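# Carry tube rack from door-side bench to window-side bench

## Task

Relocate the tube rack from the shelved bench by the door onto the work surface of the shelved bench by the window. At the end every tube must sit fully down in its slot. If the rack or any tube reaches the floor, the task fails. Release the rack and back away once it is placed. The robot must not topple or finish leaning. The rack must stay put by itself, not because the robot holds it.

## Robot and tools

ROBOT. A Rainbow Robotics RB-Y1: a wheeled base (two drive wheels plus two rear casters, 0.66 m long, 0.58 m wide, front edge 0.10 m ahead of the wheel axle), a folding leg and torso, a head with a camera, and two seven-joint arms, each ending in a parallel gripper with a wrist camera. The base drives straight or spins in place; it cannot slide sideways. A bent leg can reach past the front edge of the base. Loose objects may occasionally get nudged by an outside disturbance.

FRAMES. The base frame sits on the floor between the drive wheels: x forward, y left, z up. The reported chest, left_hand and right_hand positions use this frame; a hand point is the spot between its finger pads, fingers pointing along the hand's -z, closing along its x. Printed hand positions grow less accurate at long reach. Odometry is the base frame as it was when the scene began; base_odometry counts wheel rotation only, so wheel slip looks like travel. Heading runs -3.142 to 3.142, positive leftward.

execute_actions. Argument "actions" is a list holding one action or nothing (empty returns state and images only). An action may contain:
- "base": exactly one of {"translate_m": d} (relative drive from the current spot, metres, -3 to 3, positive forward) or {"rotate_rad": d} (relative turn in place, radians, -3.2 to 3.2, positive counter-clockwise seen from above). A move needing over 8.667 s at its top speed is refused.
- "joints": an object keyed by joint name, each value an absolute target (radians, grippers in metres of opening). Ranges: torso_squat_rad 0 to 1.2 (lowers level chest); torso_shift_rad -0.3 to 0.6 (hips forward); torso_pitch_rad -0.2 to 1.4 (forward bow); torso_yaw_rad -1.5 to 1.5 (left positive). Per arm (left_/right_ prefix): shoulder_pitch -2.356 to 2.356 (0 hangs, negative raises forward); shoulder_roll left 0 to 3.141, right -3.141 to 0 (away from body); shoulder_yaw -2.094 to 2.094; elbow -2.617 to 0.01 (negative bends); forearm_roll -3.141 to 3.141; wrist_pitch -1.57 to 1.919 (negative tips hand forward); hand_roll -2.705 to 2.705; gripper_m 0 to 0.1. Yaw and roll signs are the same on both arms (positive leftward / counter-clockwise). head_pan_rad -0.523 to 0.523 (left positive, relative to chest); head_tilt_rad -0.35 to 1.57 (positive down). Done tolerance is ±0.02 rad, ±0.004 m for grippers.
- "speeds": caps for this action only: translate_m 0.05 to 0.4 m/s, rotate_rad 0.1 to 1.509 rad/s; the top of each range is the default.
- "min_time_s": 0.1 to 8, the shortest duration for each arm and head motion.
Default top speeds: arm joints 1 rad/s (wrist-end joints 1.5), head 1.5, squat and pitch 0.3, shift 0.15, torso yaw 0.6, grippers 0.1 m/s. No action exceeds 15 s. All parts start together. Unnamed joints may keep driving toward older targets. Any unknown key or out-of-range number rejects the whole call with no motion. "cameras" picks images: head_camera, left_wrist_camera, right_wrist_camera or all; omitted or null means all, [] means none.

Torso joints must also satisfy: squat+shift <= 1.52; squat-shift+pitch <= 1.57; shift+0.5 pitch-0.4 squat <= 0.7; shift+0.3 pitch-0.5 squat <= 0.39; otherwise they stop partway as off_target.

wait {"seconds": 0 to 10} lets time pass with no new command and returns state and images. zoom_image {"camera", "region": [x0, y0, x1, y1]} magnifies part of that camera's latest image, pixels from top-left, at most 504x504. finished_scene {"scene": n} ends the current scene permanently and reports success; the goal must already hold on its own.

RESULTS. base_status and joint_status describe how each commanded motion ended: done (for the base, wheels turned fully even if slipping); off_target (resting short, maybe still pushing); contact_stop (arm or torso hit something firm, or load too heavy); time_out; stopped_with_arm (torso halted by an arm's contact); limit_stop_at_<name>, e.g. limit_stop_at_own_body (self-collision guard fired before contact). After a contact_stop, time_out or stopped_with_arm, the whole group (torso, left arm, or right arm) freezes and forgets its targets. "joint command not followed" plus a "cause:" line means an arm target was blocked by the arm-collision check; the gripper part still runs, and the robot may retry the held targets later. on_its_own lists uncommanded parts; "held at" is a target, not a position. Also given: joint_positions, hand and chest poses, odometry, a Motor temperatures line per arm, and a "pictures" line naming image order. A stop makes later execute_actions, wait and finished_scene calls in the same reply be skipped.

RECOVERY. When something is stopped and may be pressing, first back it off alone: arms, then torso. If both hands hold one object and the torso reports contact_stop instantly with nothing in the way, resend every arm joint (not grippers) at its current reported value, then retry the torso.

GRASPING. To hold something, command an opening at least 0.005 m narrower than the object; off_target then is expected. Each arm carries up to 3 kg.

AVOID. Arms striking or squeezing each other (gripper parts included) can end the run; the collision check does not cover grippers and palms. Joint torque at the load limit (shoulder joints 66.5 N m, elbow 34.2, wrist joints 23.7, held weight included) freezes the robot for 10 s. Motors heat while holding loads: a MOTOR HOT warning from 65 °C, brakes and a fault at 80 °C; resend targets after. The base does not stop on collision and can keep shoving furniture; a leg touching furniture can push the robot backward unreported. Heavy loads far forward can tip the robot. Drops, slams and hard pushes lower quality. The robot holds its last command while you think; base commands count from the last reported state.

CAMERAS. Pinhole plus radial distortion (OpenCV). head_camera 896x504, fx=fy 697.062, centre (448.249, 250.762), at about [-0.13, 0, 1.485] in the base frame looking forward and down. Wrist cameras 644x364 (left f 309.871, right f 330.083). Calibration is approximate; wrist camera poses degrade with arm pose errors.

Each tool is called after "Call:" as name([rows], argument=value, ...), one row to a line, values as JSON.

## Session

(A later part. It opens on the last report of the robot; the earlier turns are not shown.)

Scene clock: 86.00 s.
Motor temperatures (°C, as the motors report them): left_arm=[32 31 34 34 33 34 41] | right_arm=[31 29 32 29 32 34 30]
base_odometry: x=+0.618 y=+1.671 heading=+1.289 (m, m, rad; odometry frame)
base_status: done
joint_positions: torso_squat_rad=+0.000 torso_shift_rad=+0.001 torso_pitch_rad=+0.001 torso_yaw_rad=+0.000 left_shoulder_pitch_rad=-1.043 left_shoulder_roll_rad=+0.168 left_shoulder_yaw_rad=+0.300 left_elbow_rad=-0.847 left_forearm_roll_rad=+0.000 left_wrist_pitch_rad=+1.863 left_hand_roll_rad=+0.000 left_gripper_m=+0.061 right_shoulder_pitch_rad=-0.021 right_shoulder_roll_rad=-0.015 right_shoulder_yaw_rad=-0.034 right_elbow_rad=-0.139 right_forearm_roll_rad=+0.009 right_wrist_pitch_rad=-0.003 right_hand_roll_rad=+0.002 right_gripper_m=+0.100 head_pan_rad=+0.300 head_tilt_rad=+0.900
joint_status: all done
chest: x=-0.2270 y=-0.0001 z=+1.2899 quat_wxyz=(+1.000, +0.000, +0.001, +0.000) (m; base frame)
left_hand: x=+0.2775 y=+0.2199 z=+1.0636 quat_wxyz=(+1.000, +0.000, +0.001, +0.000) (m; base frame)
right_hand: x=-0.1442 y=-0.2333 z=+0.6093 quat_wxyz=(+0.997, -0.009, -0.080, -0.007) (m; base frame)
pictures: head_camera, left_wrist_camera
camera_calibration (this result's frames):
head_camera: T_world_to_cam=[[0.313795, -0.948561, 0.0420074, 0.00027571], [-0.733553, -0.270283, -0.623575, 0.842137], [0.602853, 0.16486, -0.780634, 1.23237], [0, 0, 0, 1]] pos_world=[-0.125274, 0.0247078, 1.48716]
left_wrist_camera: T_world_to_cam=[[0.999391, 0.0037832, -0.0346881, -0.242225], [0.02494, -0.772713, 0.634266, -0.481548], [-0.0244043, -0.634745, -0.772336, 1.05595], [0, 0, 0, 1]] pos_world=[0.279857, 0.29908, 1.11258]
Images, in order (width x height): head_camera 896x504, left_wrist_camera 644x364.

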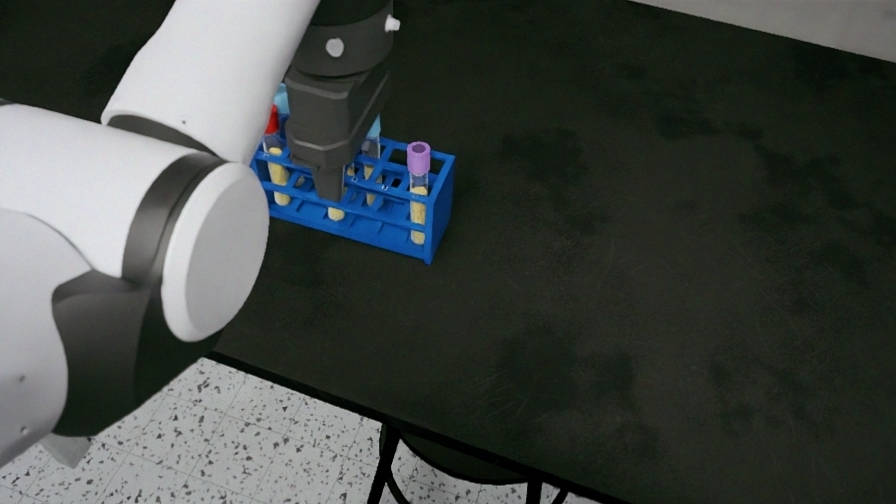

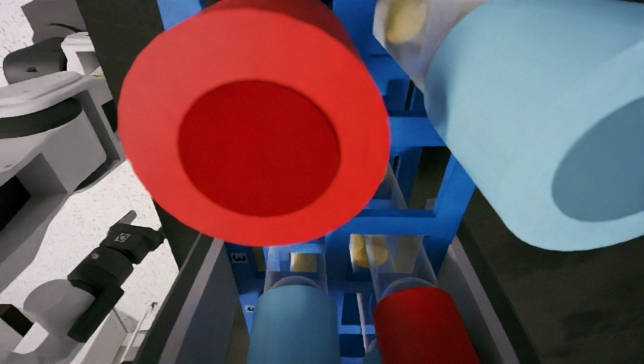

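Call:
execute_actions([
  {"joints":{"torso_squat_rad":0.40}},
], cameras=["head_camera"])

Scene clock: 89.00 s.
Motor temperatures (°C, as the motors report them): left_arm=[32 31 34 34 33 34 41] | right_arm=[31 29 32 29 32 34 30]
base_odometry: x=+0.618 y=+1.671 heading=+1.289 (m, m, rad; odometry frame)
base_status: not commanded
joint_positions: torso_squat_rad=+0.400 torso_shift_rad=+0.001 torso_pitch_rad=+0.001 torso_yaw_rad=+0.000 left_shoulder_pitch_rad=-1.043 left_shoulder_roll_rad=+0.168 left_shoulder_yaw_rad=+0.300 left_elbow_rad=-0.847 left_forearm_roll_rad=+0.000 left_wrist_pitch_rad=+1.863 left_hand_roll_rad=+0.000 left_gripper_m=+0.061 right_shoulder_pitch_rad=-0.021 right_shoulder_roll_rad=-0.015 right_shoulder_yaw_rad=-0.034 right_elbow_rad=-0.139 right_forearm_roll_rad=+0.009 right_wrist_pitch_rad=-0.003 right_hand_roll_rad=+0.002 right_gripper_m=+0.100 head_pan_rad=+0.300 head_tilt_rad=+0.900
joint_status: all done
chest: x=-0.2272 y=-0.0001 z=+1.2347 quat_wxyz=(+1.000, +0.000, +0.001, +0.000) (m; base frame)
left_hand: x=+0.2774 y=+0.2199 z=+1.0084 quat_wxyz=(+1.000, +0.000, +0.001, +0.000) (m; base frame)
right_hand: x=-0.1443 y=-0.2333 z=+0.5541 quat_wxyz=(+0.997, -0.009, -0.080, -0.007) (m; base frame)
pictures: head_camera
camera_calibration (this result's frames):
head_camera: T_world_to_cam=[[0.31379, -0.948561, 0.0420539, 0.00256732], [-0.733466, -0.270285, -0.623677, 0.807738], [0.602962, 0.164858, -0.78055, 1.18922], [0, 0, 0, 1]] pos_world=[-0.125412, 0.0247021, 1.43191]
Images, in order (width x height): head_camera 896x504.

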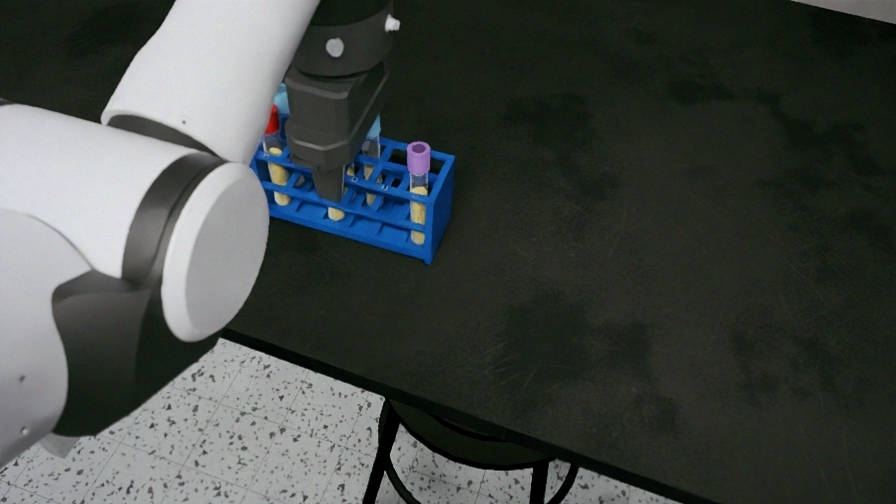

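Call:
execute_actions([
  {"joints":{"torso_squat_rad":0.44}},
], cameras=["head_camera"])

Scene clock: 90.63 s.
Motor temperatures (°C, as the motors report them): left_arm=[33 31 34 34 33 34 41] | right_arm=[31 29 32 29 32 34 30]
base_odometry: x=+0.618 y=+1.671 heading=+1.289 (m, m, rad; odometry frame)
base_status: not commanded
joint_positions: torso_squat_rad=+0.440 torso_shift_rad=+0.001 torso_pitch_rad=+0.000 torso_yaw_rad=+0.000 left_shoulder_pitch_rad=-1.044 left_shoulder_roll_rad=+0.168 left_shoulder_yaw_rad=+0.300 left_elbow_rad=-0.848 left_forearm_roll_rad=+0.000 left_wrist_pitch_rad=+1.863 left_hand_roll_rad=+0.000 left_gripper_m=+0.061 right_shoulder_pitch_rad=-0.021 right_shoulder_roll_rad=-0.015 right_shoulder_yaw_rad=-0.034 right_elbow_rad=-0.139 right_forearm_roll_rad=+0.009 right_wrist_pitch_rad=-0.003 right_hand_roll_rad=+0.002 right_gripper_m=+0.100 head_pan_rad=+0.300 head_tilt_rad=+0.900
joint_status: all done
chest: x=-0.2275 y=-0.0001 z=+1.2232 quat_wxyz=(+1.000, +0.000, +0.000, +0.000) (m; base frame)
left_hand: x=+0.2777 y=+0.2199 z=+0.9982 quat_wxyz=(+1.000, +0.000, +0.000, +0.000) (m; base frame)
right_hand: x=-0.1442 y=-0.2333 z=+0.5427 quat_wxyz=(+0.997, -0.009, -0.081, -0.007) (m; base frame)
pictures: head_camera
camera_calibration (this result's frames):
head_camera: T_world_to_cam=[[0.313766, -0.948563, 0.0421845, 0.00297152], [-0.733061, -0.27024, -0.624172, 0.801011], [0.603467, 0.16492, -0.780147, 1.18016], [0, 0, 0, 1]] pos_world=[-0.125927, 0.0246528, 1.42054]
Images, in order (width x height): head_camera 896x504.

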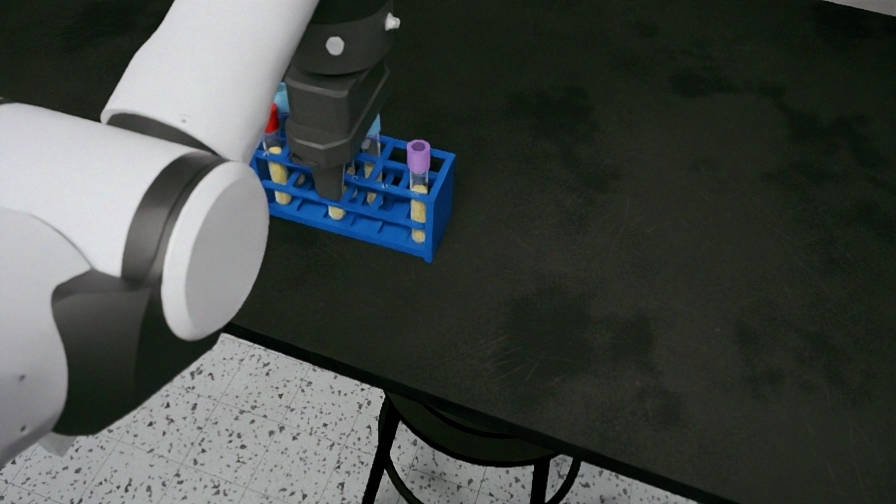

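Call:
execute_actions([
  {"joints":{"left_gripper_m":0.1}},
], cameras=[])

Call:
execute_actions([
  {"joints":{"torso_squat_rad":0.1,"left_shoulder_pitch_rad":-1.10,"left_wrist_pitch_rad":1.915},"min_time_s":1},
], cameras=["head_camera","left_wrist_camera"])

Scene clock: 93.43 s.
Motor temperatures (°C, as the motors report them): left_arm=[33 31 34 34 33 34 41] | right_arm=[31 29 32 29 32 34 30]
base_odometry: x=+0.618 y=+1.671 heading=+1.289 (m, m, rad; odometry frame)
base_status: not commanded
joint_positions: torso_squat_rad=+0.440 torso_shift_rad=+0.001 torso_pitch_rad=+0.001 torso_yaw_rad=+0.000 left_shoulder_pitch_rad=-1.044 left_shoulder_roll_rad=+0.168 left_shoulder_yaw_rad=+0.300 left_elbow_rad=-0.847 left_forearm_roll_rad=+0.000 left_wrist_pitch_rad=+1.863 left_hand_roll_rad=+0.000 left_gripper_m=+0.100 right_shoulder_pitch_rad=-0.021 right_shoulder_roll_rad=-0.015 right_shoulder_yaw_rad=-0.034 right_elbow_rad=-0.139 right_forearm_roll_rad=+0.009 right_wrist_pitch_rad=-0.003 right_hand_roll_rad=+0.002 right_gripper_m=+0.100 head_pan_rad=+0.300 head_tilt_rad=+0.900
joint_status: all done
chest: x=-0.2273 y=-0.0001 z=+1.2232 quat_wxyz=(+1.000, +0.000, +0.000, +0.000) (m; base frame)
left_hand: x=+0.2776 y=+0.2201 z=+0.9975 quat_wxyz=(+1.000, +0.000, +0.000, +0.000) (m; base frame)
right_hand: x=-0.1443 y=-0.2333 z=+0.5427 quat_wxyz=(+0.997, -0.009, -0.080, -0.007) (m; base frame)
pictures: none
No camera images: the call's "cameras" was empty. Leave "cameras" out to get every camera's image.

Scene clock: 95.37 s.
Motor temperatures (°C, as the motors report them): left_arm=[33 31 34 34 33 34 41] | right_arm=[31 29 32 29 32 34 30]
base_odometry: x=+0.618 y=+1.671 heading=+1.289 (m, m, rad; odometry frame)
base_status: not commanded
joint_positions: torso_squat_rad=+0.100 torso_shift_rad=+0.001 torso_pitch_rad=+0.001 torso_yaw_rad=+0.000 left_shoulder_pitch_rad=-1.100 left_shoulder_roll_rad=+0.168 left_shoulder_yaw_rad=+0.300 left_elbow_rad=-0.847 left_forearm_roll_rad=+0.000 left_wrist_pitch_rad=+1.915 left_hand_roll_rad=+0.000 left_gripper_m=+0.100 right_shoulder_pitch_rad=-0.021 right_shoulder_roll_rad=-0.015 right_shoulder_yaw_rad=-0.034 right_elbow_rad=-0.139 right_forearm_roll_rad=+0.009 right_wrist_pitch_rad=-0.003 right_hand_roll_rad=+0.002 right_gripper_m=+0.100 head_pan_rad=+0.300 head_tilt_rad=+0.900
joint_status: all done
chest: x=-0.2271 y=-0.0001 z=+1.2864 quat_wxyz=(+1.000, +0.000, +0.001, +0.000) (m; base frame)
left_hand: x=+0.2811 y=+0.2105 z=+1.0872 quat_wxyz=(+1.000, +0.001, +0.000, -0.010) (m; base frame)
right_hand: x=-0.1443 y=-0.2333 z=+0.6058 quat_wxyz=(+0.997, -0.009, -0.080, -0.007) (m; base frame)
pictures: head_camera, left_wrist_camera
camera_calibration (this result's frames):
head_camera: T_world_to_cam=[[0.313798, -0.948563, 0.0419458, 0.000478407], [-0.733548, -0.270244, -0.623598, 0.839962], [0.602858, 0.164915, -0.780619, 1.22965], [0, 0, 0, 1]] pos_world=[-0.1253, 0.0246614, 1.48367]
left_wrist_camera: T_world_to_cam=[[0.999335, -0.0150792, -0.0331876, -0.242571], [0.00937101, -0.77356, 0.633654, -0.498656], [-0.0352276, -0.633543, -0.772905, 1.07169], [0, 0, 0, 1]] pos_world=[0.284836, 0.289562, 1.13624]
Images, in order (width x height): head_camera 896x504, left_wrist_camera 644x364.

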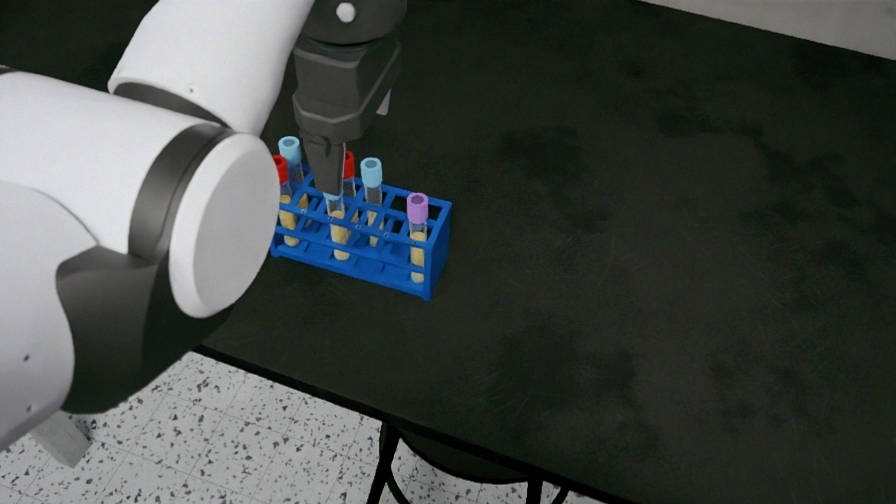

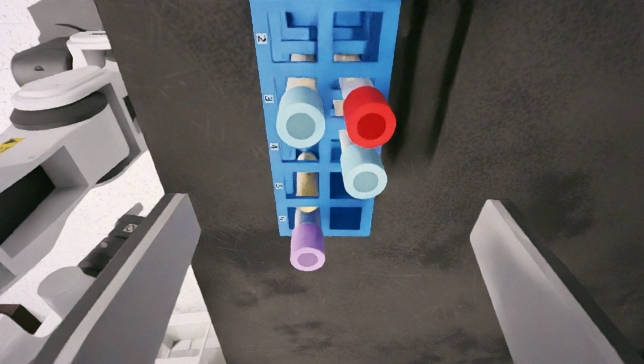

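Call:
execute_actions([
  {"base":{"translate_m":-0.5},"joints":{"head_tilt_rad":0.6,"head_pan_rad":0.1}},
], cameras=["head_camera"])

Scene clock: 101.87 s.
Motor temperatures (°C, as the motors report them): left_arm=[33 31 34 34 33 34 41] | right_arm=[31 29 32 29 32 34 30]
base_odometry: x=+0.479 y=+1.191 heading=+1.288 (m, m, rad; odometry frame)
base_status: done
joint_positions: torso_squat_rad=+0.100 torso_shift_rad=+0.001 torso_pitch_rad=+0.001 torso_yaw_rad=+0.000 left_shoulder_pitch_rad=-1.100 left_shoulder_roll_rad=+0.168 left_shoulder_yaw_rad=+0.300 left_elbow_rad=-0.847 left_forearm_roll_rad=+0.000 left_wrist_pitch_rad=+1.915 left_hand_roll_rad=+0.000 left_gripper_m=+0.100 right_shoulder_pitch_rad=-0.021 right_shoulder_roll_rad=-0.015 right_shoulder_yaw_rad=-0.034 right_elbow_rad=-0.139 right_forearm_roll_rad=+0.009 right_wrist_pitch_rad=-0.003 right_hand_roll_rad=+0.002 right_gripper_m=+0.100 head_pan_rad=+0.100 head_tilt_rad=+0.600
joint_status: all done
chest: x=-0.2271 y=-0.0001 z=+1.2864 quat_wxyz=(+1.000, +0.000, +0.001, +0.000) (m; base frame)
left_hand: x=+0.2811 y=+0.2105 z=+1.0873 quat_wxyz=(+1.000, +0.001, +0.000, -0.010) (m; base frame)
right_hand: x=-0.1444 y=-0.2333 z=+0.6058 quat_wxyz=(+0.997, -0.009, -0.080, -0.007) (m; base frame)
pictures: head_camera
camera_calibration (this result's frames):
head_camera: T_world_to_cam=[[0.105741, -0.993326, 0.046071, -0.0482532], [-0.554617, -0.0973682, -0.826389, 1.17804], [0.82536, 0.0618313, -0.561212, 0.949137], [0, 0, 0, 1]] pos_world=[-0.124918, 0.00808569, 1.50841]
Images, in order (width x height): head_camera 896x504.

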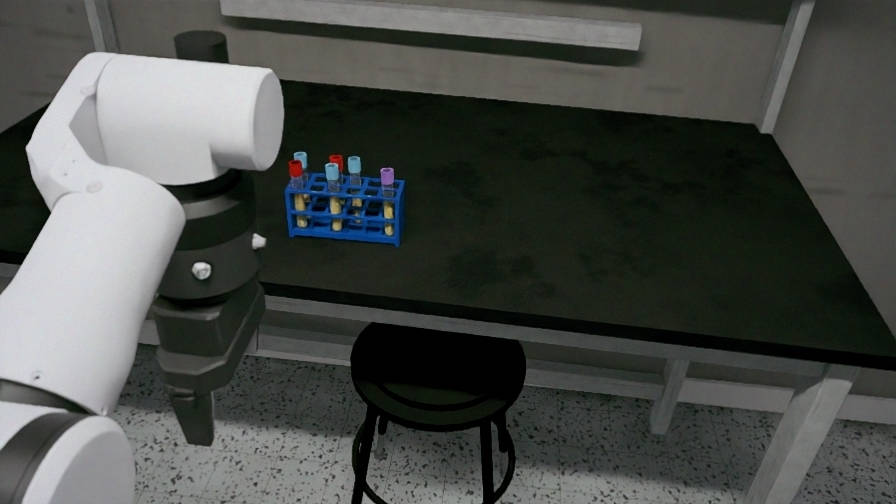

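Call:
finished_scene(scene=1)

The scene is finished: the task was done.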